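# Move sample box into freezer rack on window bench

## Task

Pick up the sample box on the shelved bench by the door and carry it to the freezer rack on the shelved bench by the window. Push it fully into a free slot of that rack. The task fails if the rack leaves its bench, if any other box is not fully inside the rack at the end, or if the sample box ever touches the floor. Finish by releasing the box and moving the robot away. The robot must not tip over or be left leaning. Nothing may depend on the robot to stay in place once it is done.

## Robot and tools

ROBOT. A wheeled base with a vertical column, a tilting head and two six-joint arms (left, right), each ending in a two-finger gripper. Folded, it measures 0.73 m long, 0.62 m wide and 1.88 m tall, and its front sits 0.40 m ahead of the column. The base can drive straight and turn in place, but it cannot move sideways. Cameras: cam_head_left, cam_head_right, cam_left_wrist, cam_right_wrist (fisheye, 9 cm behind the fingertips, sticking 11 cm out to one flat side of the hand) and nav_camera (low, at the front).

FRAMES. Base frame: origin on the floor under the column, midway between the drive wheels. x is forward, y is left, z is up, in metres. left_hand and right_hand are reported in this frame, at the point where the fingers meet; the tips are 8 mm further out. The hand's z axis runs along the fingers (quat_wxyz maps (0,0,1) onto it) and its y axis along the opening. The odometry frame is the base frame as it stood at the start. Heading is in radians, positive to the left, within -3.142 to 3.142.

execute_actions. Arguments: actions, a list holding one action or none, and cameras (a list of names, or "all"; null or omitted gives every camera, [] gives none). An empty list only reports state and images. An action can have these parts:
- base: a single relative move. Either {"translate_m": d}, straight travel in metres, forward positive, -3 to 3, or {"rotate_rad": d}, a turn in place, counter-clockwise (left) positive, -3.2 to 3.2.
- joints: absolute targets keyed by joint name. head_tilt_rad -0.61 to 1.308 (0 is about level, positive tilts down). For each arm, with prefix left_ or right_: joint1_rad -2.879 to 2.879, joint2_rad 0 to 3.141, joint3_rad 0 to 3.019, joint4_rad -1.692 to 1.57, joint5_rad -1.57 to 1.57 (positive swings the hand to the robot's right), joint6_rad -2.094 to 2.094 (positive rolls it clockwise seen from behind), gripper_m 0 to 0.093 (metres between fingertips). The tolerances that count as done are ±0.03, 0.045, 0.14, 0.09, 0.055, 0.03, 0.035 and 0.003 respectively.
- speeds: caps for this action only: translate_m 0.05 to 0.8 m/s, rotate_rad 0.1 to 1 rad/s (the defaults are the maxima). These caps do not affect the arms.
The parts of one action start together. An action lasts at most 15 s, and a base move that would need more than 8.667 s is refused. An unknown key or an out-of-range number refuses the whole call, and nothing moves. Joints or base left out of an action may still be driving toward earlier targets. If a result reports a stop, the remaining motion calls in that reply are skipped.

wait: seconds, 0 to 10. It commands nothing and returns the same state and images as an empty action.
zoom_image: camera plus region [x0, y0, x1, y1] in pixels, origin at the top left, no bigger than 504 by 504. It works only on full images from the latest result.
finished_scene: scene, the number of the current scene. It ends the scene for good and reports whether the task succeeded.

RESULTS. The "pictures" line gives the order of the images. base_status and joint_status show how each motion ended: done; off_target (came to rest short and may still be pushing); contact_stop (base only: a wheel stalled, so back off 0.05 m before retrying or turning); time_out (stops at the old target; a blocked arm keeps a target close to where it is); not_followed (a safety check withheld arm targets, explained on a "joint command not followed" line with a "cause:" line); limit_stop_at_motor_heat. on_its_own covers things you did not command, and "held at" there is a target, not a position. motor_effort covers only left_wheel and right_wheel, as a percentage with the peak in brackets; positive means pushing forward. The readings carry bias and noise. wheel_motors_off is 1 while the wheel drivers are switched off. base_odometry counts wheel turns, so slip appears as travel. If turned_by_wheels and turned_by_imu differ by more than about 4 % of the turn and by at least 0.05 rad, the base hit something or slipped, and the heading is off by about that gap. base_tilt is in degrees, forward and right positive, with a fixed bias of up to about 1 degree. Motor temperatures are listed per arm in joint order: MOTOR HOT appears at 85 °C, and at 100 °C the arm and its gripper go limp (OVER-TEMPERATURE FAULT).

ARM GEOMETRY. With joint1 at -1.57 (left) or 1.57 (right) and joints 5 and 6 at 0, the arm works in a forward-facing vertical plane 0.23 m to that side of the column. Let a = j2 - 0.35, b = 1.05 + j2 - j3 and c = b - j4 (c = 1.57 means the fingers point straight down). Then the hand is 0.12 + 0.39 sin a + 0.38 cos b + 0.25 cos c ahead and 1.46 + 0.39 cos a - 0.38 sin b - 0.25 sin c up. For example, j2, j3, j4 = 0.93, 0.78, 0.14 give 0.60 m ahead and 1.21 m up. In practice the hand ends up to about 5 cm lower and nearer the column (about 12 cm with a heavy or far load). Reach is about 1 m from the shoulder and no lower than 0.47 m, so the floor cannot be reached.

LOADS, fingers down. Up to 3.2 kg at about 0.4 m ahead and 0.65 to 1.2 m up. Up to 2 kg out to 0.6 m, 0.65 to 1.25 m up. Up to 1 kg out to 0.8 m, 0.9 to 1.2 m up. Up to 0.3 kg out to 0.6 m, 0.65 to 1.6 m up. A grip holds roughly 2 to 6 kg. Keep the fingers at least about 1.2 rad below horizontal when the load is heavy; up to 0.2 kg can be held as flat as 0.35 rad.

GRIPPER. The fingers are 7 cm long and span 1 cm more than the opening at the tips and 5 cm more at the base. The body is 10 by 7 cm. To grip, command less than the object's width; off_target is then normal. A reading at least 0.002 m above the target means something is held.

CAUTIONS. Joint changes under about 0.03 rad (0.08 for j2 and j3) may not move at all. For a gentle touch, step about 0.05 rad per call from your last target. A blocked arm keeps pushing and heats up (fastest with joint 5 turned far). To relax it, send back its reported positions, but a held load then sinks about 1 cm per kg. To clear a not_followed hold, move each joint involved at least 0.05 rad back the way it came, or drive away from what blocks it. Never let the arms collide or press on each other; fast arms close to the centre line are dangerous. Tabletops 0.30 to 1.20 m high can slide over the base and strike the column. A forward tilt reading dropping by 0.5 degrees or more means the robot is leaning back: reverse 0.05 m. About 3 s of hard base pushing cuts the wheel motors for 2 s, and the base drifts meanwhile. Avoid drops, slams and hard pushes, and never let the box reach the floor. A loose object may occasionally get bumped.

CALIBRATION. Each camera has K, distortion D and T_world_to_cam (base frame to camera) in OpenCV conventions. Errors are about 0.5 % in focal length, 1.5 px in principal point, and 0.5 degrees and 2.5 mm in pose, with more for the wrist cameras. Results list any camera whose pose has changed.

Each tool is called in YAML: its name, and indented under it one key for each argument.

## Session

execute_actions:
  actions:
    - {"joints":{"head_tilt_rad":0.3}}

Scene clock: 0.90 s.
Motor temperatures (°C, as the motors report them): left_arm=[26 25 25 26 24 23] | right_arm=[24 27 26 23 25 24]
base_odometry: x=+0.000 y=+0.000 heading=+0.000 (m, m, rad; odometry frame)
turned_by_wheels: +0.000 (rad since the last result)
turned_by_imu: +0.000 (rad since the last result)
base_tilt: forward=+0.0 right=+0.1 (deg)
base_status: not commanded
joint_positions: head_tilt_rad=+0.319 left_joint1_rad=-1.595 left_joint2_rad=+0.863 left_joint3_rad=+0.405 left_joint4_rad=-0.976 left_joint5_rad=-0.005 left_joint6_rad=-0.009 left_gripper_m=+0.094 right_joint1_rad=+1.581 right_joint2_rad=+0.916 right_joint3_rad=+0.408 right_joint4_rad=-0.982 right_joint5_rad=-0.017 right_joint6_rad=-0.077 right_gripper_m=+0.094
joint_status: all done
wheel_motors_off: 0
motor_effort: left_wheel=+1(1) right_wheel=+2(2) (%)
left_hand: x=+0.1448 y=+0.2205 z=+1.2591 quat_wxyz=(+0.440, -0.007, -0.898, +0.003) (m; base frame)
right_hand: x=+0.1354 y=-0.2204 z=+1.2587 quat_wxyz=(+0.464, +0.035, -0.885, -0.028) (m; base frame)
pictures: cam_head_left, cam_head_right, cam_left_wrist, cam_right_wrist, nav_camera
camera_calibration (this result's frames):
cam_head_left: T_world_to_cam=[[0.116461, -0.993191, 0.00275463, 0.0290699], [-0.363084, -0.045156, -0.930662, 1.44941], [0.92445, 0.107385, -0.36587, 0.433795], [0, 0, 0, 1]] pos_world=[0.121848, 0.0477382, 1.50754]
cam_head_right: T_world_to_cam=[[0.106602, -0.994294, -0.00394111, -0.0501668], [-0.358494, -0.0347376, -0.932886, 1.4544], [0.927426, 0.10086, -0.360151, 0.430183], [0, 0, 0, 1]] pos_world=[0.127779, -0.0427464, 1.51152]
cam_left_wrist: T_world_to_cam=[[-0.0228019, -0.999704, 0.00850208, 0.218159], [-0.040612, 0.00942351, 0.999131, -1.24762], [-0.998915, 0.0224368, -0.0408149, 0.309556], [0, 0, 0, 1]] pos_world=[0.263527, 0.222906, 1.25731]
cam_right_wrist: T_world_to_cam=[[0.0341589, -0.996234, -0.0796954, -0.123517], [0.0359136, -0.0784668, 0.99627, -1.27644], [-0.998771, -0.0368937, 0.033098, 0.204328], [0, 0, 0, 1]] pos_world=[0.254138, -0.215671, 1.25507]
Images, in order (width x height): cam_head_left 896x504, cam_head_right 896x504, cam_left_wrist 616x616, cam_right_wrist 616x616, nav_camera 896x504.

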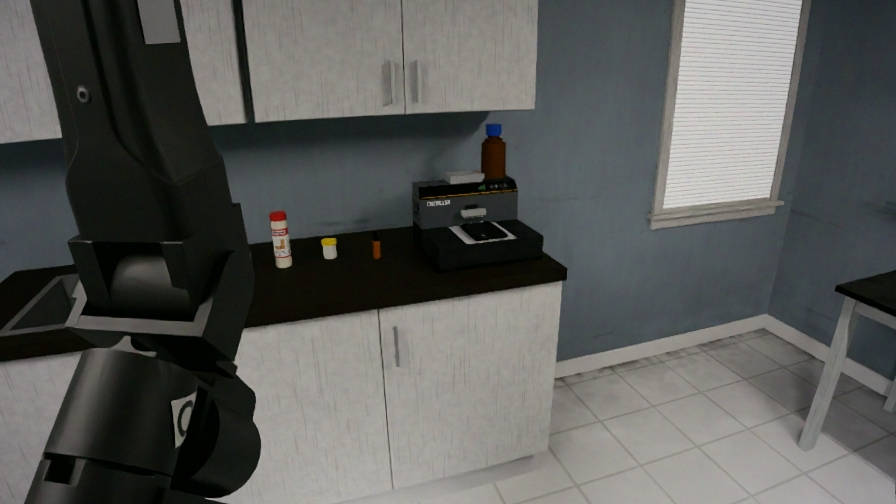

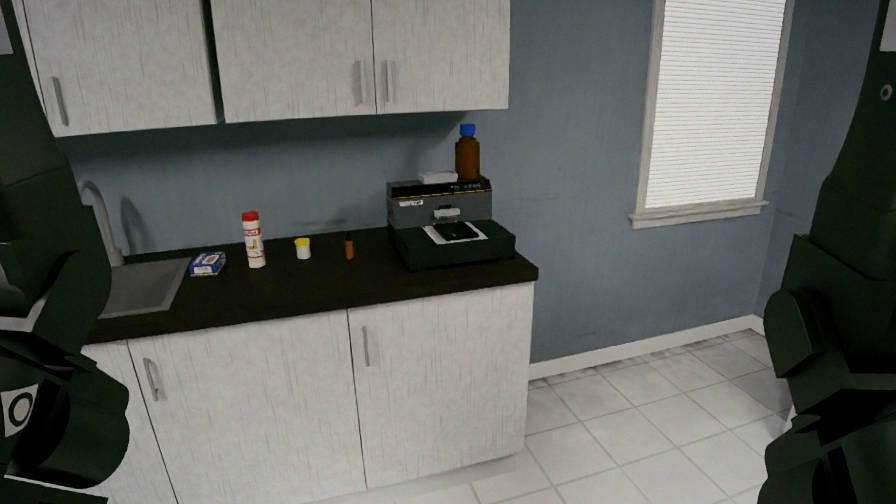

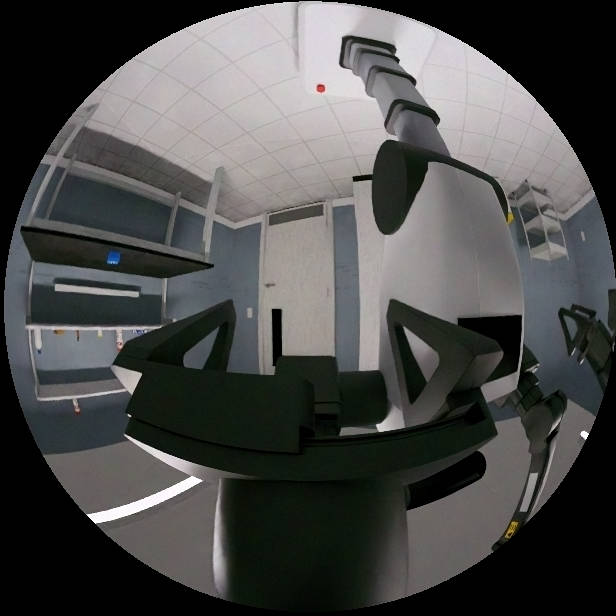

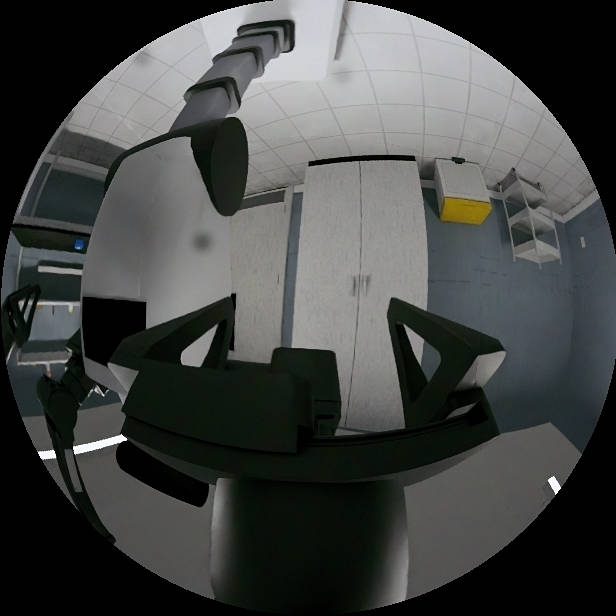

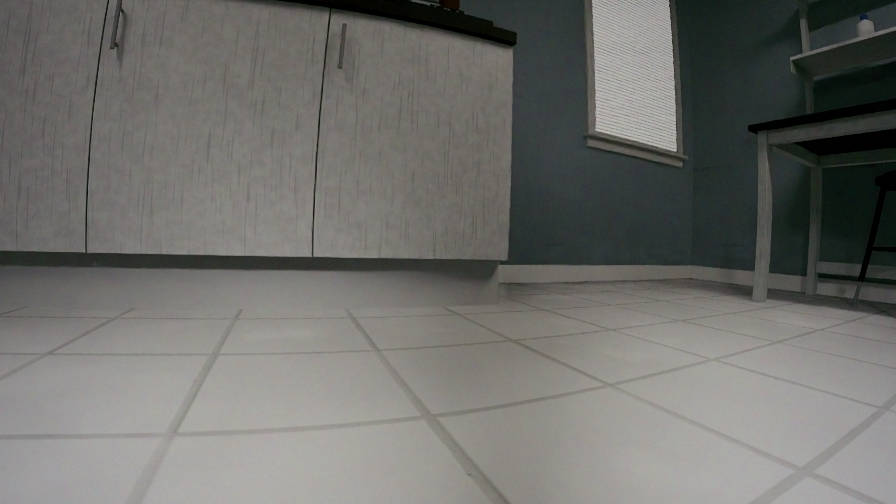

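execute_actions:
  actions:
    - {"base":{"rotate_rad":2.0}}
  cameras: ["cam_head_left","cam_right_wrist"]

Scene clock: 4.50 s.
Motor temperatures (°C, as the motors report them): left_arm=[26 25 25 26 24 23] | right_arm=[24 27 26 23 25 24]
base_odometry: x=+0.000 y=+0.000 heading=+1.999 (m, m, rad; odometry frame)
turned_by_wheels: +1.999 (rad since the last result)
turned_by_imu: +2.008 (rad since the last result)
base_tilt: forward=+0.0 right=+0.2 (deg)
base_status: done
joint_positions: head_tilt_rad=+0.319 left_joint1_rad=-1.595 left_joint2_rad=+0.863 left_joint3_rad=+0.405 left_joint4_rad=-0.976 left_joint5_rad=-0.005 left_joint6_rad=-0.009 left_gripper_m=+0.094 right_joint1_rad=+1.581 right_joint2_rad=+0.916 right_joint3_rad=+0.408 right_joint4_rad=-0.982 right_joint5_rad=-0.017 right_joint6_rad=-0.077 right_gripper_m=+0.094
joint_status: not commanded
wheel_motors_off: 0
motor_effort: left_wheel=-3(31) right_wheel=+4(42) (%)
left_hand: x=+0.1448 y=+0.2205 z=+1.2591 quat_wxyz=(+0.440, -0.007, -0.898, +0.003) (m; base frame)
right_hand: x=+0.1354 y=-0.2204 z=+1.2587 quat_wxyz=(+0.464, +0.035, -0.885, -0.028) (m; base frame)
pictures: cam_head_left, cam_right_wrist
camera_calibration (this result's frames):
cam_head_left: T_world_to_cam=[[0.11646, -0.993191, 0.00277411, 0.0290399], [-0.362928, -0.045156, -0.930722, 1.44949], [0.924511, 0.107385, -0.365716, 0.433554], [0, 0, 0, 1]] pos_world=[0.121854, 0.0477382, 1.50755]
cam_right_wrist: T_world_to_cam=[[0.0341589, -0.996234, -0.0796954, -0.123517], [0.0359136, -0.0784668, 0.99627, -1.27644], [-0.998771, -0.0368937, 0.033098, 0.204328], [0, 0, 0, 1]] pos_world=[0.254138, -0.215671, 1.25507]
Images, in order (width x height): cam_head_left 896x504, cam_right_wrist 616x616.

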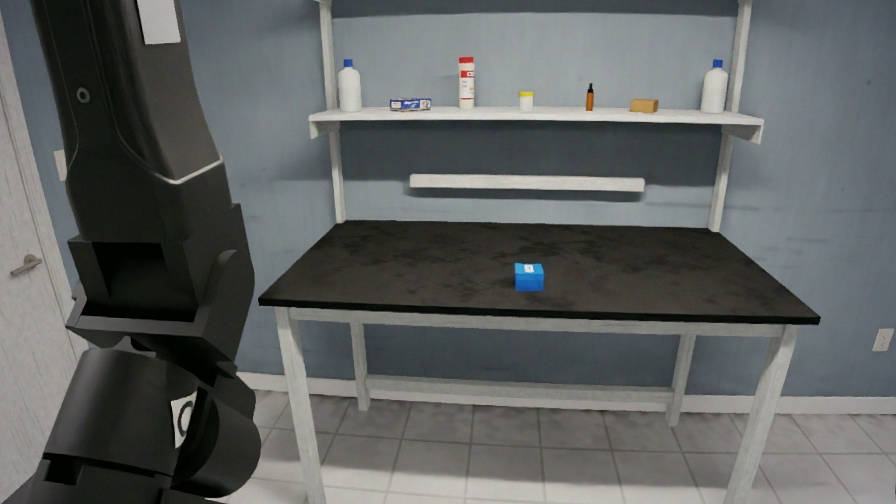

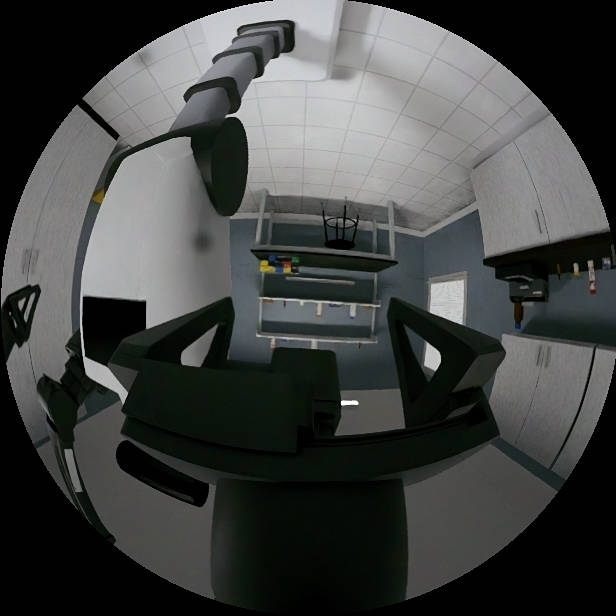

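execute_actions:
  actions:
    - {"base":{"rotate_rad":-0.18},"joints":{"head_tilt_rad":0.45,"left_joint1_rad":-1.57,"left_joint2_rad":2.05,"left_joint3_rad":1.87,"left_joint4_rad":0.71,"left_joint5_rad":0,"left_joint6_rad":0}}
  cameras: []

execute_actions:
  actions:
    - {"base":{"translate_m":0.35}}
  cameras: ["cam_left_wrist"]

execute_actions:
  actions:
    - {"base":{"translate_m":0.1}}
  cameras: ["cam_left_wrist"]

Scene clock: 6.83 s.
Motor temperatures (°C, as the motors report them): left_arm=[26 25 25 26 24 23] | right_arm=[24 27 26 23 25 24]
base_odometry: x=+0.000 y=+0.000 heading=+1.820 (m, m, rad; odometry frame)
turned_by_wheels: -0.179 (rad since the last result)
turned_by_imu: -0.181 (rad since the last result)
base_tilt: forward=+0.0 right=+0.2 (deg)
base_status: done
joint_positions: head_tilt_rad=+0.454 left_joint1_rad=-1.572 left_joint2_rad=+2.049 left_joint3_rad=+1.857 left_joint4_rad=+0.693 left_joint5_rad=-0.002 left_joint6_rad=-0.004 left_gripper_m=+0.094 right_joint1_rad=+1.581 right_joint2_rad=+0.916 right_joint3_rad=+0.408 right_joint4_rad=-0.982 right_joint5_rad=-0.017 right_joint6_rad=-0.077 right_gripper_m=+0.094
joint_status: all done
wheel_motors_off: 0
motor_effort: left_wheel=+4(22) right_wheel=-3(25) (%)
left_hand: x=+0.8401 y=+0.2235 z=+0.9169 quat_wxyz=(-0.491, +0.002, -0.871, +0.001) (m; base frame)
right_hand: x=+0.1354 y=-0.2204 z=+1.2587 quat_wxyz=(+0.464, +0.035, -0.885, -0.028) (m; base frame)
pictures: none
No camera images: the call's "cameras" was empty. Leave "cameras" out to get every camera's image.

Scene clock: 8.97 s.
Motor temperatures (°C, as the motors report them): left_arm=[26 26 25 26 24 23] | right_arm=[24 27 26 23 25 24]
base_odometry: x=-0.086 y=+0.339 heading=+1.822 (m, m, rad; odometry frame)
turned_by_wheels: +0.002 (rad since the last result)
turned_by_imu: +0.001 (rad since the last result)
base_tilt: forward=+0.1 right=+0.2 (deg)
base_status: done
joint_positions: head_tilt_rad=+0.455 left_joint1_rad=-1.572 left_joint2_rad=+2.048 left_joint3_rad=+1.857 left_joint4_rad=+0.693 left_joint5_rad=-0.002 left_joint6_rad=-0.004 left_gripper_m=+0.094 right_joint1_rad=+1.581 right_joint2_rad=+0.916 right_joint3_rad=+0.410 right_joint4_rad=-0.982 right_joint5_rad=-0.017 right_joint6_rad=-0.077 right_gripper_m=+0.094
joint_status: not commanded
wheel_motors_off: 0
motor_effort: left_wheel=+1(62) right_wheel=+0(50) (%)
left_hand: x=+0.8405 y=+0.2238 z=+0.9173 quat_wxyz=(-0.491, +0.002, -0.871, +0.001) (m; base frame)
right_hand: x=+0.1363 y=-0.2204 z=+1.2583 quat_wxyz=(+0.463, +0.035, -0.885, -0.028) (m; base frame)
pictures: cam_left_wrist
camera_calibration (this result's frames):
cam_left_wrist: T_world_to_cam=[[0.0102284, -0.99992, -0.00749098, 0.227242], [-0.918471, -0.00643282, -0.395436, 1.14273], [0.395356, 0.0109249, -0.918463, 0.626207], [0, 0, 0, 1]] pos_world=[0.799665, 0.227734, 1.02873]
Images, in order (width x height): cam_left_wrist 616x616.

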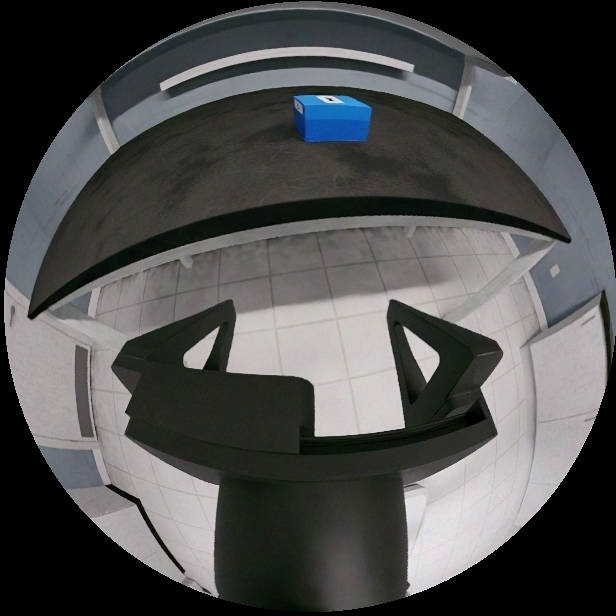

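Scene clock: 10.27 s.
Motor temperatures (°C, as the motors report them): left_arm=[26 26 25 26 24 23] | right_arm=[24 28 26 23 25 24]
base_odometry: x=-0.111 y=+0.436 heading=+1.823 (m, m, rad; odometry frame)
turned_by_wheels: +0.001 (rad since the last result)
turned_by_imu: +0.001 (rad since the last result)
base_tilt: forward=+0.0 right=+0.2 (deg)
base_status: done
joint_positions: head_tilt_rad=+0.455 left_joint1_rad=-1.576 left_joint2_rad=+2.072 left_joint3_rad=+1.841 left_joint4_rad=+0.693 left_joint5_rad=-0.001 left_joint6_rad=-0.012 left_gripper_m=+0.094 right_joint1_rad=+1.581 right_joint2_rad=+0.916 right_joint3_rad=+0.413 right_joint4_rad=-0.982 right_joint5_rad=-0.017 right_joint6_rad=-0.077 right_gripper_m=+0.094
joint_status: not commanded
wheel_motors_off: 0
motor_effort: left_wheel=+2(39) right_wheel=-1(41) (%)
left_hand: x=+0.8195 y=+0.2207 z=+0.8953 quat_wxyz=(-0.473, +0.006, -0.881, +0.005) (m; base frame)
right_hand: x=+0.1375 y=-0.2204 z=+1.2579 quat_wxyz=(+0.462, +0.035, -0.886, -0.028) (m; base frame)
pictures: cam_left_wrist
camera_calibration (this result's frames):
cam_left_wrist: T_world_to_cam=[[0.011415, -0.999933, 0.0020474, 0.214638], [-0.933558, -0.0113908, -0.358245, 1.09489], [0.358244, 0.00217802, -0.933625, 0.660273], [0, 0, 0, 1]] pos_world=[0.783156, 0.225657, 1.00825]
Images, in order (width x height): cam_left_wrist 616x616.

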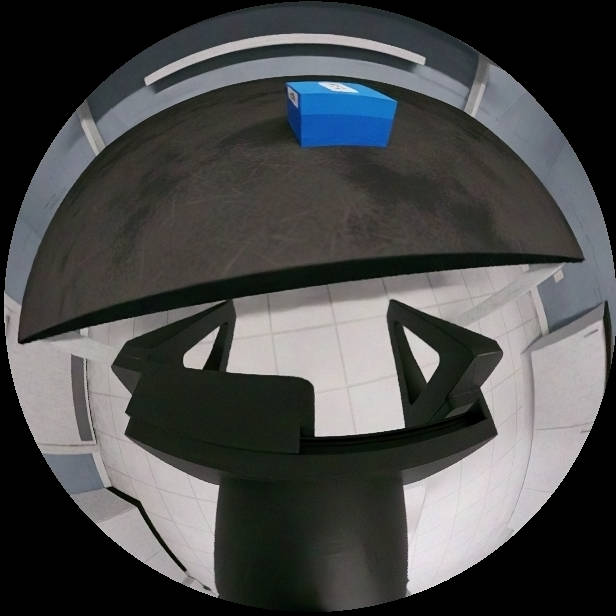

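execute_actions:
  actions:
    - {"base":{"translate_m":-0.06},"joints":{"left_joint2_rad":1.97,"left_joint4_rad":0.63,"left_joint5_rad":-0.15,"left_joint6_rad":-0.075}}
  cameras: []

execute_actions:
  actions:
    - {"base":{"rotate_rad":-0.05}}
  cameras: []

execute_actions:
  actions:
    - {"base":{"translate_m":0.12}}
  cameras: ["cam_left_wrist"]

Scene clock: 11.83 s.
Motor temperatures (°C, as the motors report them): left_arm=[26 26 26 26 24 23] | right_arm=[24 28 26 23 25 24]
base_odometry: x=-0.096 y=+0.378 heading=+1.822 (m, m, rad; odometry frame)
turned_by_wheels: -0.001 (rad since the last result)
turned_by_imu: -0.001 (rad since the last result)
base_tilt: forward=+0.0 right=+0.2 (deg)
base_status: done
joint_positions: head_tilt_rad=+0.455 left_joint1_rad=-1.575 left_joint2_rad=+1.966 left_joint3_rad=+1.848 left_joint4_rad=+0.641 left_joint5_rad=-0.147 left_joint6_rad=-0.070 left_gripper_m=+0.094 right_joint1_rad=+1.581 right_joint2_rad=+0.916 right_joint3_rad=+0.406 right_joint4_rad=-0.982 right_joint5_rad=-0.017 right_joint6_rad=-0.077 right_gripper_m=+0.094
joint_status: all done
wheel_motors_off: 0
motor_effort: left_wheel=+0(27) right_wheel=+1(37) (%)
left_hand: x=+0.8701 y=+0.2462 z=+0.9639 quat_wxyz=(-0.500, +0.067, -0.862, -0.044) (m; base frame)
right_hand: x=+0.1343 y=-0.2204 z=+1.2591 quat_wxyz=(+0.465, +0.035, -0.884, -0.028) (m; base frame)
pictures: none
No camera images: the call's "cameras" was empty. Leave "cameras" out to get every camera's image.

Scene clock: 12.73 s.
Motor temperatures (°C, as the motors report them): left_arm=[26 27 26 26 24 23] | right_arm=[24 28 26 23 25 24]
base_odometry: x=-0.096 y=+0.378 heading=+1.774 (m, m, rad; odometry frame)
turned_by_wheels: -0.048 (rad since the last result)
turned_by_imu: -0.047 (rad since the last result)
base_tilt: forward=+0.0 right=+0.1 (deg)
base_status: done
joint_positions: head_tilt_rad=+0.455 left_joint1_rad=-1.576 left_joint2_rad=+1.966 left_joint3_rad=+1.848 left_joint4_rad=+0.641 left_joint5_rad=-0.148 left_joint6_rad=-0.070 left_gripper_m=+0.094 right_joint1_rad=+1.581 right_joint2_rad=+0.916 right_joint3_rad=+0.406 right_joint4_rad=-0.982 right_joint5_rad=-0.017 right_joint6_rad=-0.077 right_gripper_m=+0.094
joint_status: not commanded
wheel_motors_off: 0
motor_effort: left_wheel=+1(46) right_wheel=+0(44) (%)
left_hand: x=+0.8701 y=+0.2458 z=+0.9639 quat_wxyz=(-0.500, +0.067, -0.862, -0.044) (m; base frame)
right_hand: x=+0.1343 y=-0.2204 z=+1.2591 quat_wxyz=(+0.465, +0.035, -0.884, -0.028) (m; base frame)
pictures: none
No camera images: the call's "cameras" was empty. Leave "cameras" out to get every camera's image.

Scene clock: 14.33 s.
Motor temperatures (°C, as the motors report them): left_arm=[26 27 26 26 24 23] | right_arm=[24 28 26 23 25 24]
base_odometry: x=-0.121 y=+0.496 heading=+1.773 (m, m, rad; odometry frame)
turned_by_wheels: -0.001 (rad since the last result)
turned_by_imu: -0.002 (rad since the last result)
base_tilt: forward=+0.0 right=+0.2 (deg)
base_status: done
joint_positions: head_tilt_rad=+0.455 left_joint1_rad=-1.574 left_joint2_rad=+1.966 left_joint3_rad=+1.850 left_joint4_rad=+0.641 left_joint5_rad=-0.148 left_joint6_rad=-0.070 left_gripper_m=+0.094 right_joint1_rad=+1.581 right_joint2_rad=+0.916 right_joint3_rad=+0.409 right_joint4_rad=-0.982 right_joint5_rad=-0.017 right_joint6_rad=-0.077 right_gripper_m=+0.094
joint_status: not commanded
wheel_motors_off: 0
motor_effort: left_wheel=-1(44) right_wheel=+0(60) (%)
left_hand: x=+0.8711 y=+0.2476 z=+0.9648 quat_wxyz=(-0.501, +0.067, -0.862, -0.045) (m; base frame)
right_hand: x=+0.1355 y=-0.2204 z=+1.2586 quat_wxyz=(+0.464, +0.035, -0.885, -0.028) (m; base frame)
pictures: cam_left_wrist
camera_calibration (this result's frames):
cam_left_wrist: T_world_to_cam=[[0.168156, -0.985525, -0.0215591, 0.123513], [-0.895621, -0.143606, -0.421, 1.22852], [0.41181, 0.0901023, -0.906804, 0.612236], [0, 0, 0, 1]] pos_world=[0.827397, 0.242985, 1.07505]
Images, in order (width x height): cam_left_wrist 616x616.

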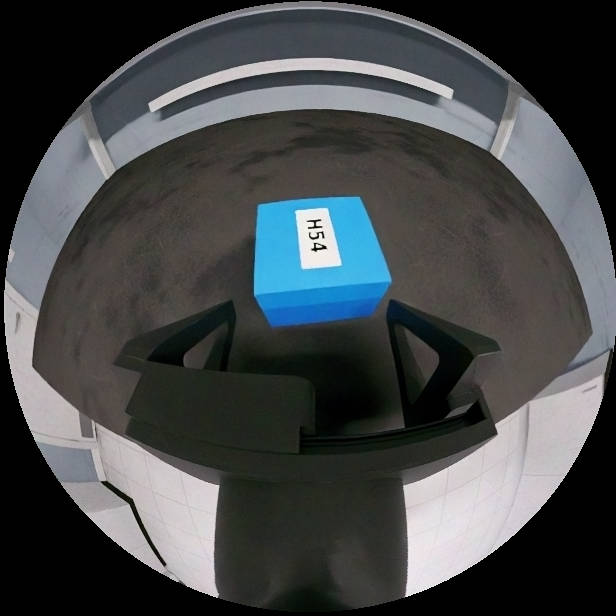

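execute_actions:
  actions:
    - {"joints":{"left_joint2_rad":2.0,"left_joint4_rad":0.67}}
  cameras: []

execute_actions:
  actions:
    - {"base":{"translate_m":0.055},"speeds":{"translate_m":0.1}}
  cameras: []

execute_actions:
  actions:
    - {"joints":{"left_gripper_m":0.03}}
  cameras: ["cam_left_wrist"]

Scene clock: 15.10 s.
Motor temperatures (°C, as the motors report them): left_arm=[26 27 26 26 24 23] | right_arm=[24 28 26 23 25 24]
base_odometry: x=-0.121 y=+0.496 heading=+1.773 (m, m, rad; odometry frame)
turned_by_wheels: +0.000 (rad since the last result)
turned_by_imu: +0.000 (rad since the last result)
base_tilt: forward=+0.1 right=+0.2 (deg)
base_status: not commanded
joint_positions: head_tilt_rad=+0.455 left_joint1_rad=-1.574 left_joint2_rad=+1.975 left_joint3_rad=+1.850 left_joint4_rad=+0.650 left_joint5_rad=-0.148 left_joint6_rad=-0.070 left_gripper_m=+0.094 right_joint1_rad=+1.581 right_joint2_rad=+0.916 right_joint3_rad=+0.409 right_joint4_rad=-0.982 right_joint5_rad=-0.017 right_joint6_rad=-0.077 right_gripper_m=+0.094
joint_status: all done
wheel_motors_off: 0
motor_effort: left_wheel=-1(1) right_wheel=+1(1) (%)
left_hand: x=+0.8677 y=+0.2476 z=+0.9599 quat_wxyz=(-0.501, +0.067, -0.862, -0.045) (m; base frame)
right_hand: x=+0.1355 y=-0.2204 z=+1.2586 quat_wxyz=(+0.464, +0.035, -0.885, -0.028) (m; base frame)
pictures: none
No camera images: the call's "cameras" was empty. Leave "cameras" out to get every camera's image.

Scene clock: 16.47 s.
Motor temperatures (°C, as the motors report them): left_arm=[26 27 26 26 24 23] | right_arm=[24 28 26 23 25 24]
base_odometry: x=-0.132 y=+0.549 heading=+1.772 (m, m, rad; odometry frame)
turned_by_wheels: -0.001 (rad since the last result)
turned_by_imu: -0.001 (rad since the last result)
base_tilt: forward=+0.0 right=+0.2 (deg)
base_status: done
joint_positions: head_tilt_rad=+0.455 left_joint1_rad=-1.574 left_joint2_rad=+1.979 left_joint3_rad=+1.850 left_joint4_rad=+0.650 left_joint5_rad=-0.148 left_joint6_rad=-0.070 left_gripper_m=+0.094 right_joint1_rad=+1.581 right_joint2_rad=+0.916 right_joint3_rad=+0.409 right_joint4_rad=-0.982 right_joint5_rad=-0.017 right_joint6_rad=-0.077 right_gripper_m=+0.094
joint_status: not commanded
wheel_motors_off: 0
motor_effort: left_wheel=-1(37) right_wheel=+2(34) (%)
left_hand: x=+0.8660 y=+0.2476 z=+0.9572 quat_wxyz=(-0.500, +0.067, -0.862, -0.045) (m; base frame)
right_hand: x=+0.1357 y=-0.2204 z=+1.2586 quat_wxyz=(+0.464, +0.035, -0.885, -0.028) (m; base frame)
pictures: none
No camera images: the call's "cameras" was empty. Leave "cameras" out to get every camera's image.

Scene clock: 17.10 s.
Motor temperatures (°C, as the motors report them): left_arm=[26 27 26 26 24 23] | right_arm=[24 28 26 23 25 24]
base_odometry: x=-0.132 y=+0.549 heading=+1.772 (m, m, rad; odometry frame)
turned_by_wheels: +0.000 (rad since the last result)
turned_by_imu: +0.000 (rad since the last result)
base_tilt: forward=+0.0 right=+0.1 (deg)
base_status: not commanded
joint_positions: head_tilt_rad=+0.455 left_joint1_rad=-1.574 left_joint2_rad=+1.979 left_joint3_rad=+1.850 left_joint4_rad=+0.650 left_joint5_rad=-0.149 left_joint6_rad=-0.070 left_gripper_m=+0.077 right_joint1_rad=+1.581 right_joint2_rad=+0.916 right_joint3_rad=+0.409 right_joint4_rad=-0.982 right_joint5_rad=-0.017 right_joint6_rad=-0.077 right_gripper_m=+0.094
joint_status: left_gripper_m off_target (ended at +0.077, target +0.030)
wheel_motors_off: 0
motor_effort: left_wheel=-1(1) right_wheel=+2(3) (%)
left_hand: x=+0.8660 y=+0.2477 z=+0.9572 quat_wxyz=(-0.500, +0.067, -0.862, -0.045) (m; base frame)
right_hand: x=+0.1357 y=-0.2204 z=+1.2586 quat_wxyz=(+0.464, +0.035, -0.885, -0.028) (m; base frame)
pictures: cam_left_wrist
camera_calibration (this result's frames):
cam_left_wrist: T_world_to_cam=[[0.168586, -0.985441, -0.0219988, 0.124293], [-0.896964, -0.144119, -0.417953, 1.21912], [0.408698, 0.0901931, -0.908202, 0.61148], [0, 0, 0, 1]] pos_world=[0.822641, 0.243031, 1.06762]
Images, in order (width x height): cam_left_wrist 616x616.

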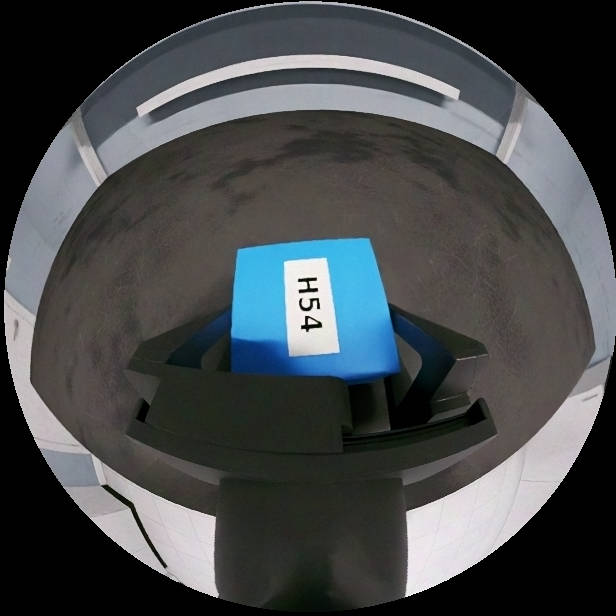

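execute_actions:
  actions:
    - {"joints":{"left_joint2_rad":1.8,"left_joint4_rad":0.48,"left_joint5_rad":0,"left_joint6_rad":0}}
  cameras: []

execute_actions:
  actions:
    - {"base":{"translate_m":-0.4}}
  cameras: []

execute_actions:
  actions:
    - {"base":{"rotate_rad":3.1},"joints":{"head_tilt_rad":0.3}}
  cameras: ["cam_head_left","cam_left_wrist"]

Scene clock: 18.37 s.
Motor temperatures (°C, as the motors report them): left_arm=[26 28 26 26 24 23] | right_arm=[24 28 26 23 25 24]
base_odometry: x=-0.132 y=+0.549 heading=+1.772 (m, m, rad; odometry frame)
turned_by_wheels: +0.000 (rad since the last result)
turned_by_imu: +0.000 (rad since the last result)
base_tilt: forward=+0.0 right=+0.2 (deg)
base_status: not commanded
joint_positions: head_tilt_rad=+0.455 left_joint1_rad=-1.570 left_joint2_rad=+1.788 left_joint3_rad=+1.850 left_joint4_rad=+0.488 left_joint5_rad=-0.003 left_joint6_rad=-0.009 left_gripper_m=+0.077 right_joint1_rad=+1.581 right_joint2_rad=+0.916 right_joint3_rad=+0.409 right_joint4_rad=-0.982 right_joint5_rad=-0.017 right_joint6_rad=-0.077 right_gripper_m=+0.094
joint_status: all done
wheel_motors_off: 0
motor_effort: left_wheel=-1(1) right_wheel=+2(2) (%)
left_hand: x=+0.9329 y=+0.2255 z=+1.0703 quat_wxyz=(-0.512, +0.004, -0.859, +0.001) (m; base frame)
right_hand: x=+0.1357 y=-0.2204 z=+1.2586 quat_wxyz=(+0.464, +0.035, -0.885, -0.028) (m; base frame)
pictures: none
No camera images: the call's "cameras" was empty. Leave "cameras" out to get every camera's image.

Scene clock: 20.60 s.
Motor temperatures (°C, as the motors report them): left_arm=[26 28 27 26 24 23] | right_arm=[24 28 26 23 25 24]
base_odometry: x=-0.052 y=+0.157 heading=+1.770 (m, m, rad; odometry frame)
turned_by_wheels: -0.001 (rad since the last result)
turned_by_imu: -0.001 (rad since the last result)
base_tilt: forward=+0.0 right=+0.2 (deg)
base_status: done
joint_positions: head_tilt_rad=+0.455 left_joint1_rad=-1.570 left_joint2_rad=+1.788 left_joint3_rad=+1.850 left_joint4_rad=+0.488 left_joint5_rad=-0.002 left_joint6_rad=-0.009 left_gripper_m=+0.077 right_joint1_rad=+1.581 right_joint2_rad=+0.916 right_joint3_rad=+0.406 right_joint4_rad=-0.982 right_joint5_rad=-0.017 right_joint6_rad=-0.077 right_gripper_m=+0.094
joint_status: not commanded
wheel_motors_off: 0
motor_effort: left_wheel=+0(34) right_wheel=-1(60) (%)
left_hand: x=+0.9326 y=+0.2257 z=+1.0696 quat_wxyz=(-0.511, +0.004, -0.859, +0.001) (m; base frame)
right_hand: x=+0.1341 y=-0.2204 z=+1.2592 quat_wxyz=(+0.465, +0.035, -0.884, -0.028) (m; base frame)
pictures: none
No camera images: the call's "cameras" was empty. Leave "cameras" out to get every camera's image.

Scene clock: 25.27 s.
Motor temperatures (°C, as the motors report them): left_arm=[26 29 27 26 24 23] | right_arm=[24 28 26 23 25 24]
base_odometry: x=-0.052 y=+0.157 heading=-1.414 (m, m, rad; odometry frame)
turned_by_wheels: +3.099 (rad since the last result)
turned_by_imu: +3.115 (rad since the last result)
base_tilt: forward=+0.1 right=+0.2 (deg)
base_status: done
joint_positions: head_tilt_rad=+0.319 left_joint1_rad=-1.565 left_joint2_rad=+1.788 left_joint3_rad=+1.850 left_joint4_rad=+0.488 left_joint5_rad=-0.001 left_joint6_rad=-0.008 left_gripper_m=+0.077 right_joint1_rad=+1.581 right_joint2_rad=+0.916 right_joint3_rad=+0.406 right_joint4_rad=-0.982 right_joint5_rad=-0.017 right_joint6_rad=-0.077 right_gripper_m=+0.094
joint_status: all done
wheel_motors_off: 0
motor_effort: left_wheel=-3(38) right_wheel=+5(50) (%)
left_hand: x=+0.9326 y=+0.2293 z=+1.0696 quat_wxyz=(-0.511, +0.004, -0.859, -0.001) (m; base frame)
right_hand: x=+0.1341 y=-0.2204 z=+1.2592 quat_wxyz=(+0.465, +0.035, -0.884, -0.028) (m; base frame)
pictures: cam_head_left, cam_left_wrist
camera_calibration (this result's frames):
cam_head_left: T_world_to_cam=[[0.11646, -0.993191, 0.00277216, 0.0290429], [-0.362943, -0.045156, -0.930716, 1.44948], [0.924505, 0.107385, -0.365731, 0.433578], [0, 0, 0, 1]] pos_world=[0.121853, 0.0477382, 1.50755]
cam_left_wrist: T_world_to_cam=[[0.0150585, -0.999843, -0.00935008, 0.230336], [-0.898871, -0.00944079, -0.438111, 1.31568], [0.437954, 0.0150018, -0.898872, 0.668005], [0, 0, 0, 1]] pos_world=[0.886607, 0.232699, 1.17902]
Images, in order (width x height): cam_head_left 896x504, cam_left_wrist 616x616.

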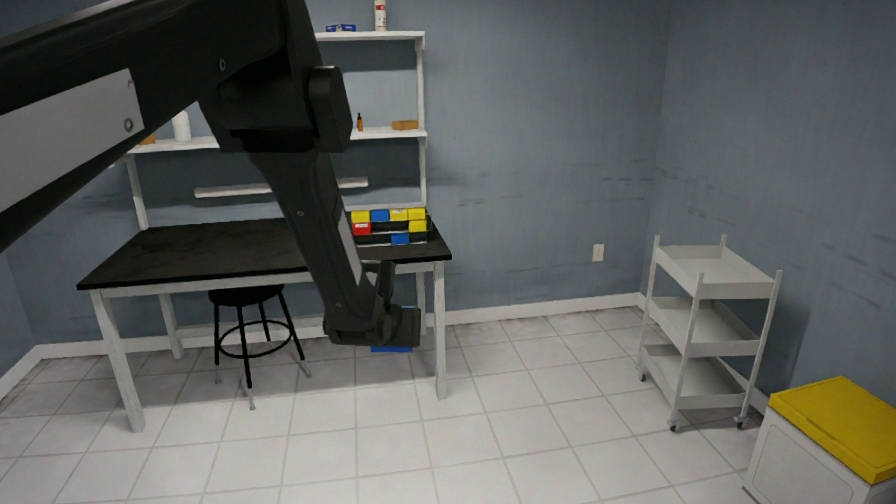

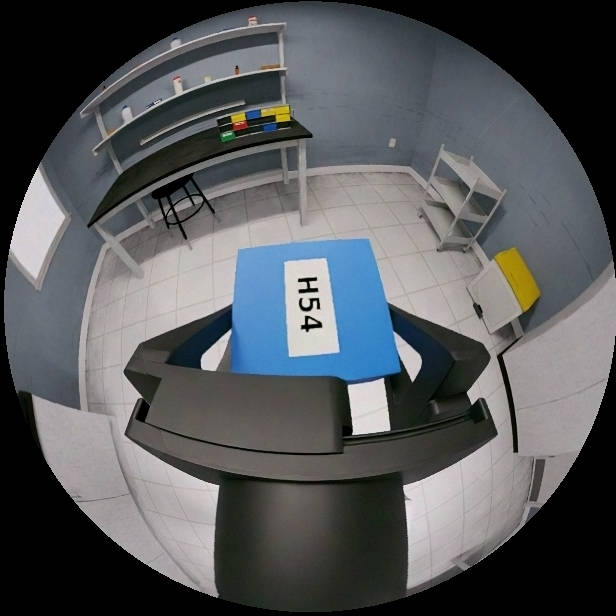

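execute_actions:
  actions:
    - {"base":{"translate_m":1.07},"joints":{"head_tilt_rad":0.55,"left_joint2_rad":2.2,"left_joint4_rad":0.88}}
  cameras: []

execute_actions:
  actions:
    - {"base":{"rotate_rad":0.27}}
  cameras: ["cam_head_right","cam_left_wrist"]

execute_actions:
  actions:
    - {"base":{"translate_m":0.1}}
  cameras: ["cam_left_wrist"]

Scene clock: 28.73 s.
Motor temperatures (°C, as the motors report them): left_arm=[26 29 27 26 24 23] | right_arm=[24 28 26 23 25 24]
base_odometry: x=+0.116 y=-0.899 heading=-1.413 (m, m, rad; odometry frame)
turned_by_wheels: +0.000 (rad since the last result)
turned_by_imu: -0.001 (rad since the last result)
base_tilt: forward=+0.1 right=+0.1 (deg)
base_status: done
joint_positions: head_tilt_rad=+0.554 left_joint1_rad=-1.565 left_joint2_rad=+2.215 left_joint3_rad=+1.855 left_joint4_rad=+0.853 left_joint5_rad=-0.001 left_joint6_rad=-0.008 left_gripper_m=+0.077 right_joint1_rad=+1.581 right_joint2_rad=+0.916 right_joint3_rad=+0.411 right_joint4_rad=-0.982 right_joint5_rad=-0.017 right_joint6_rad=-0.077 right_gripper_m=+0.094
joint_status: all done
wheel_motors_off: 0
motor_effort: left_wheel=+0(51) right_wheel=+0(54) (%)
left_hand: x=+0.7631 y=+0.2296 z=+0.8369 quat_wxyz=(-0.487, +0.004, -0.874, -0.001) (m; base frame)
right_hand: x=+0.1367 y=-0.2204 z=+1.2582 quat_wxyz=(+0.463, +0.035, -0.885, -0.028) (m; base frame)
pictures: none
No camera images: the call's "cameras" was empty. Leave "cameras" out to get every camera's image.

Scene clock: 30.43 s.
Motor temperatures (°C, as the motors report them): left_arm=[26 29 27 26 24 23] | right_arm=[24 28 26 23 25 24]
base_odometry: x=+0.116 y=-0.900 heading=-1.145 (m, m, rad; odometry frame)
turned_by_wheels: +0.269 (rad since the last result)
turned_by_imu: +0.267 (rad since the last result)
base_tilt: forward=+0.1 right=+0.2 (deg)
base_status: done
joint_positions: head_tilt_rad=+0.554 left_joint1_rad=-1.566 left_joint2_rad=+2.215 left_joint3_rad=+1.855 left_joint4_rad=+0.853 left_joint5_rad=-0.001 left_joint6_rad=-0.008 left_gripper_m=+0.077 right_joint1_rad=+1.581 right_joint2_rad=+0.916 right_joint3_rad=+0.411 right_joint4_rad=-0.982 right_joint5_rad=-0.017 right_joint6_rad=-0.077 right_gripper_m=+0.094
joint_status: not commanded
wheel_motors_off: 0
motor_effort: left_wheel=-2(49) right_wheel=+0(39) (%)
left_hand: x=+0.7631 y=+0.2290 z=+0.8369 quat_wxyz=(-0.487, +0.004, -0.874, -0.001) (m; base frame)
right_hand: x=+0.1367 y=-0.2204 z=+1.2582 quat_wxyz=(+0.463, +0.035, -0.885, -0.028) (m; base frame)
pictures: cam_head_right, cam_left_wrist
camera_calibration (this result's frames):
cam_head_right: T_world_to_cam=[[0.102756, -0.994294, -0.0286458, -0.0119294], [-0.565788, -0.0347376, -0.823818, 1.2968], [0.818123, 0.10086, -0.56613, 0.752855], [0, 0, 0, 1]] pos_world=[0.119015, -0.0427464, 1.4942]
cam_left_wrist: T_world_to_cam=[[0.0140307, -0.999858, -0.00935804, 0.2312], [-0.922166, -0.00932142, -0.386682, 1.03604], [0.38654, 0.0140551, -0.922166, 0.591973], [0, 0, 0, 1]] pos_world=[0.723334, 0.232504, 0.948678]
Images, in order (width x height): cam_head_right 896x504, cam_left_wrist 616x616.

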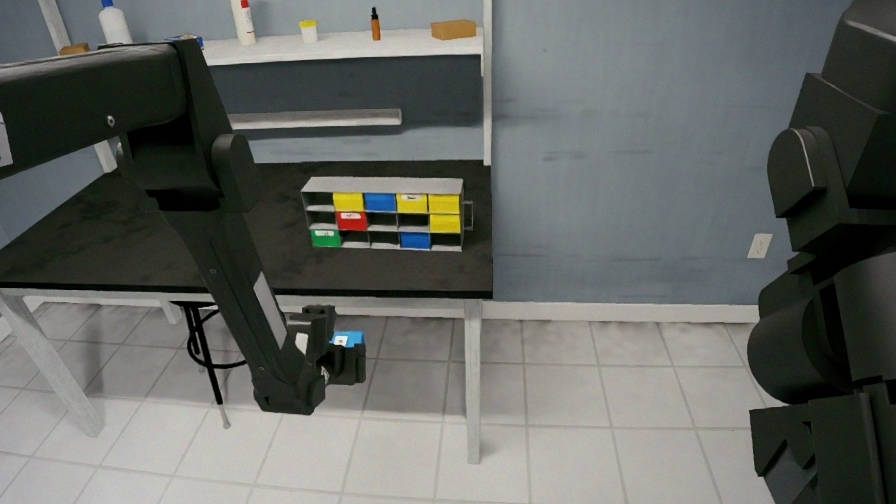

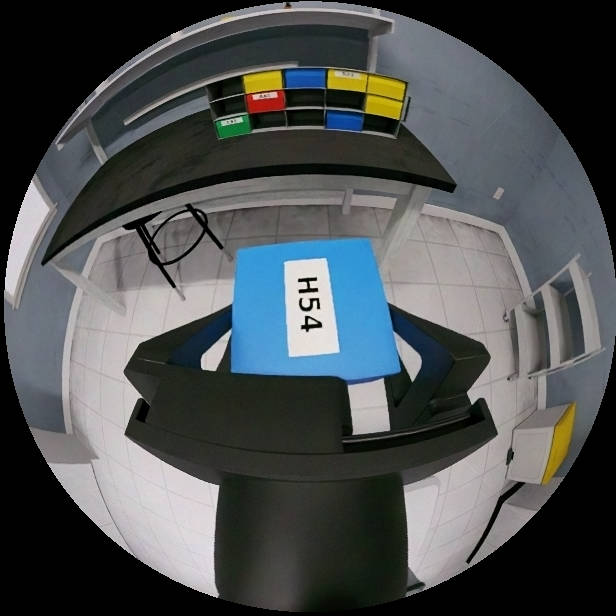

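Scene clock: 31.83 s.
Motor temperatures (°C, as the motors report them): left_arm=[26 29 27 26 24 23] | right_arm=[24 28 26 23 25 24]
base_odometry: x=+0.158 y=-0.991 heading=-1.143 (m, m, rad; odometry frame)
turned_by_wheels: +0.001 (rad since the last result)
turned_by_imu: +0.001 (rad since the last result)
base_tilt: forward=+0.0 right=+0.1 (deg)
base_status: done
joint_positions: head_tilt_rad=+0.554 left_joint1_rad=-1.568 left_joint2_rad=+2.214 left_joint3_rad=+1.856 left_joint4_rad=+0.853 left_joint5_rad=-0.001 left_joint6_rad=-0.008 left_gripper_m=+0.077 right_joint1_rad=+1.581 right_joint2_rad=+0.916 right_joint3_rad=+0.411 right_joint4_rad=-0.982 right_joint5_rad=-0.017 right_joint6_rad=-0.077 right_gripper_m=+0.094
joint_status: not commanded
wheel_motors_off: 0
motor_effort: left_wheel=+1(52) right_wheel=+1(46) (%)
left_hand: x=+0.7644 y=+0.2273 z=+0.8379 quat_wxyz=(-0.488, +0.004, -0.873, +0.000) (m; base frame)
right_hand: x=+0.1369 y=-0.2204 z=+1.2581 quat_wxyz=(+0.463, +0.035, -0.885, -0.028) (m; base frame)
pictures: cam_left_wrist
camera_calibration (this result's frames):
cam_left_wrist: T_world_to_cam=[[0.013089, -0.999885, -0.00767981, 0.228836], [-0.921287, -0.00907404, -0.388777, 1.03864], [0.388662, 0.012164, -0.9213, 0.590537], [0, 0, 0, 1]] pos_world=[0.724372, 0.231051, 0.949618]
Images, in order (width x height): cam_left_wrist 616x616.

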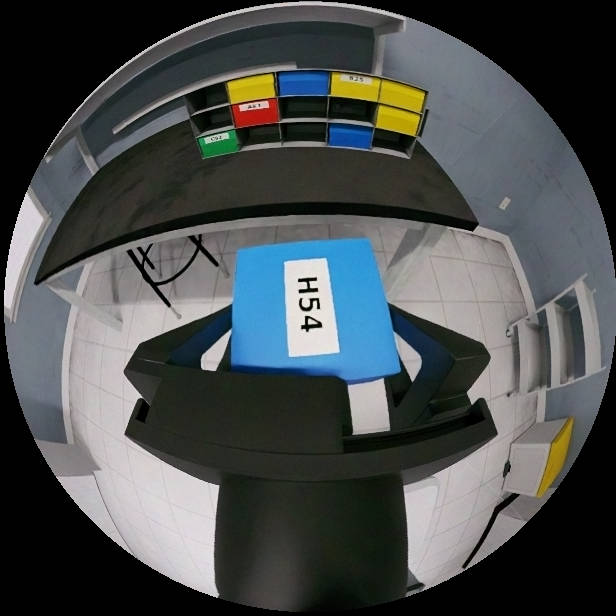

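execute_actions:
  actions:
    - {"base":{"translate_m":0.24},"joints":{"left_joint2_rad":2.14,"left_joint4_rad":0.83}}
  cameras: ["cam_left_wrist","cam_head_right"]

Scene clock: 34.00 s.
Motor temperatures (°C, as the motors report them): left_arm=[26 29 27 26 24 23] | right_arm=[24 28 26 23 25 24]
base_odometry: x=+0.257 y=-1.209 heading=-1.143 (m, m, rad; odometry frame)
turned_by_wheels: +0.000 (rad since the last result)
turned_by_imu: +0.000 (rad since the last result)
base_tilt: forward=+0.1 right=+0.2 (deg)
base_status: done
joint_positions: head_tilt_rad=+0.555 left_joint1_rad=-1.568 left_joint2_rad=+2.157 left_joint3_rad=+1.856 left_joint4_rad=+0.835 left_joint5_rad=-0.001 left_joint6_rad=-0.008 left_gripper_m=+0.077 right_joint1_rad=+1.581 right_joint2_rad=+0.916 right_joint3_rad=+0.410 right_joint4_rad=-0.982 right_joint5_rad=-0.017 right_joint6_rad=-0.077 right_gripper_m=+0.094
joint_status: all done
wheel_motors_off: 0
motor_effort: left_wheel=+1(52) right_wheel=-1(38) (%)
left_hand: x=+0.7964 y=+0.2273 z=+0.8715 quat_wxyz=(-0.505, +0.004, -0.863, +0.000) (m; base frame)
right_hand: x=+0.1361 y=-0.2204 z=+1.2584 quat_wxyz=(+0.463, +0.035, -0.885, -0.028) (m; base frame)
pictures: cam_head_right, cam_left_wrist
camera_calibration (this result's frames):
cam_head_right: T_world_to_cam=[[0.102751, -0.994294, -0.0286661, -0.0118978], [-0.565952, -0.0347376, -0.823706, 1.29664], [0.81801, 0.10086, -0.566292, 0.75311], [0, 0, 0, 1]] pos_world=[0.119006, -0.0427464, 1.49419]
cam_left_wrist: T_world_to_cam=[[0.0132823, -0.999886, -0.00721907, 0.228082], [-0.905305, -0.00895986, -0.424667, 1.09972], [0.424554, 0.012176, -0.905321, 0.566541], [0, 0, 0, 1]] pos_world=[0.752025, 0.231011, 0.981562]
Images, in order (width x height): cam_head_right 896x504, cam_left_wrist 616x616.

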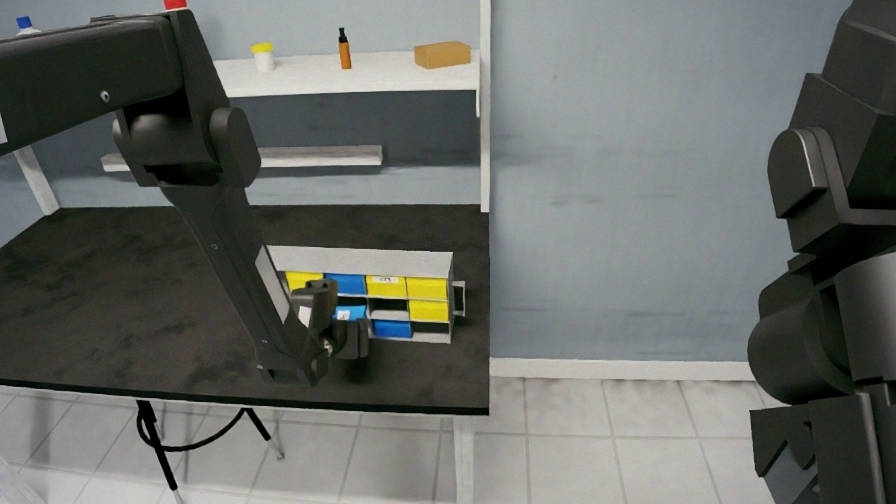

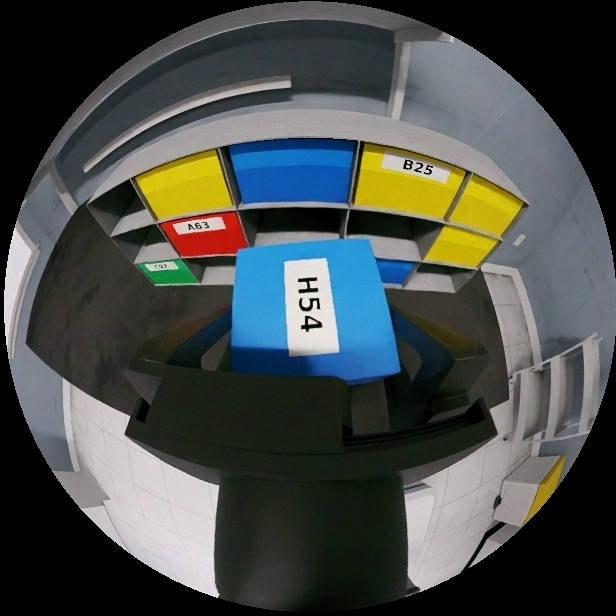

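execute_actions:
  actions:
    - {"base":{"rotate_rad":0.008},"joints":{"left_joint4_rad":0.8}}
  cameras: []

execute_actions:
  actions:
    - {"base":{"translate_m":0.06},"speeds":{"translate_m":0.05}}
  cameras: ["cam_left_wrist"]

Scene clock: 34.77 s.
Motor temperatures (°C, as the motors report them): left_arm=[26 29 27 26 24 23] | right_arm=[24 28 26 23 25 24]
base_odometry: x=+0.257 y=-1.209 heading=-1.137 (m, m, rad; odometry frame)
turned_by_wheels: +0.006 (rad since the last result)
turned_by_imu: +0.006 (rad since the last result)
base_tilt: forward=+0.0 right=+0.2 (deg)
base_status: done
joint_positions: head_tilt_rad=+0.555 left_joint1_rad=-1.568 left_joint2_rad=+2.156 left_joint3_rad=+1.856 left_joint4_rad=+0.809 left_joint5_rad=-0.001 left_joint6_rad=-0.008 left_gripper_m=+0.077 right_joint1_rad=+1.581 right_joint2_rad=+0.916 right_joint3_rad=+0.410 right_joint4_rad=-0.982 right_joint5_rad=-0.017 right_joint6_rad=-0.077 right_gripper_m=+0.094
joint_status: all done
wheel_motors_off: 0
motor_effort: left_wheel=+0(40) right_wheel=+0(35) (%)
left_hand: x=+0.7936 y=+0.2269 z=+0.8664 quat_wxyz=(-0.494, +0.004, -0.870, +0.000) (m; base frame)
right_hand: x=+0.1361 y=-0.2204 z=+1.2584 quat_wxyz=(+0.463, +0.035, -0.885, -0.028) (m; base frame)
pictures: none
No camera images: the call's "cameras" was empty. Leave "cameras" out to get every camera's image.

Scene clock: 36.73 s.
Motor temperatures (°C, as the motors report them): left_arm=[26 30 27 26 24 23] | right_arm=[24 28 26 23 25 24]
base_odometry: x=+0.283 y=-1.264 heading=-1.136 (m, m, rad; odometry frame)
turned_by_wheels: +0.001 (rad since the last result)
turned_by_imu: +0.001 (rad since the last result)
base_tilt: forward=+0.1 right=+0.2 (deg)
base_status: done
joint_positions: head_tilt_rad=+0.555 left_joint1_rad=-1.568 left_joint2_rad=+2.156 left_joint3_rad=+1.849 left_joint4_rad=+0.805 left_joint5_rad=+0.003 left_joint6_rad=-0.002 left_gripper_m=+0.077 right_joint1_rad=+1.581 right_joint2_rad=+0.916 right_joint3_rad=+0.408 right_joint4_rad=-0.982 right_joint5_rad=-0.017 right_joint6_rad=-0.077 right_gripper_m=+0.094
joint_status: not commanded
wheel_motors_off: 0
motor_effort: left_wheel=+1(28) right_wheel=+0(34) (%)
left_hand: x=+0.7893 y=+0.2262 z=+0.8633 quat_wxyz=(-0.489, +0.000, -0.872, +0.001) (m; base frame)
right_hand: x=+0.1353 y=-0.2204 z=+1.2587 quat_wxyz=(+0.464, +0.035, -0.885, -0.028) (m; base frame)
pictures: cam_left_wrist
camera_calibration (this result's frames):
cam_left_wrist: T_world_to_cam=[[0.00634351, -0.99993, -0.0100108, 0.234971], [-0.920438, -0.00192587, -0.390885, 1.07092], [0.390838, 0.0116939, -0.920385, 0.601819], [0, 0, 0, 1]] pos_world=[0.749015, 0.22998, 0.974866]
Images, in order (width x height): cam_left_wrist 616x616.

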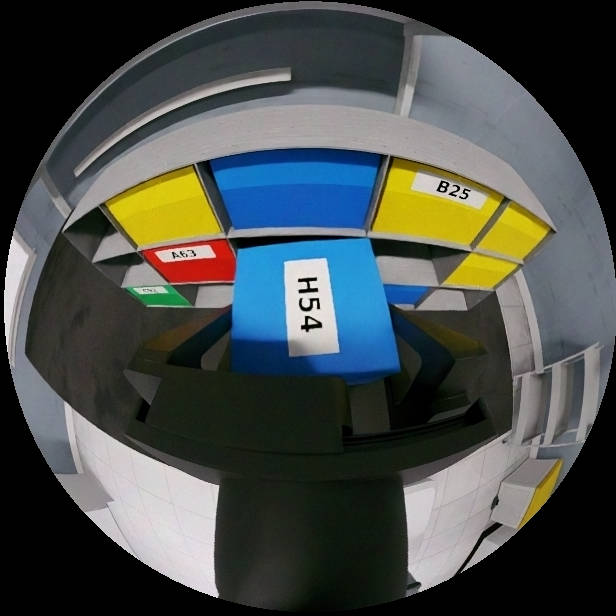

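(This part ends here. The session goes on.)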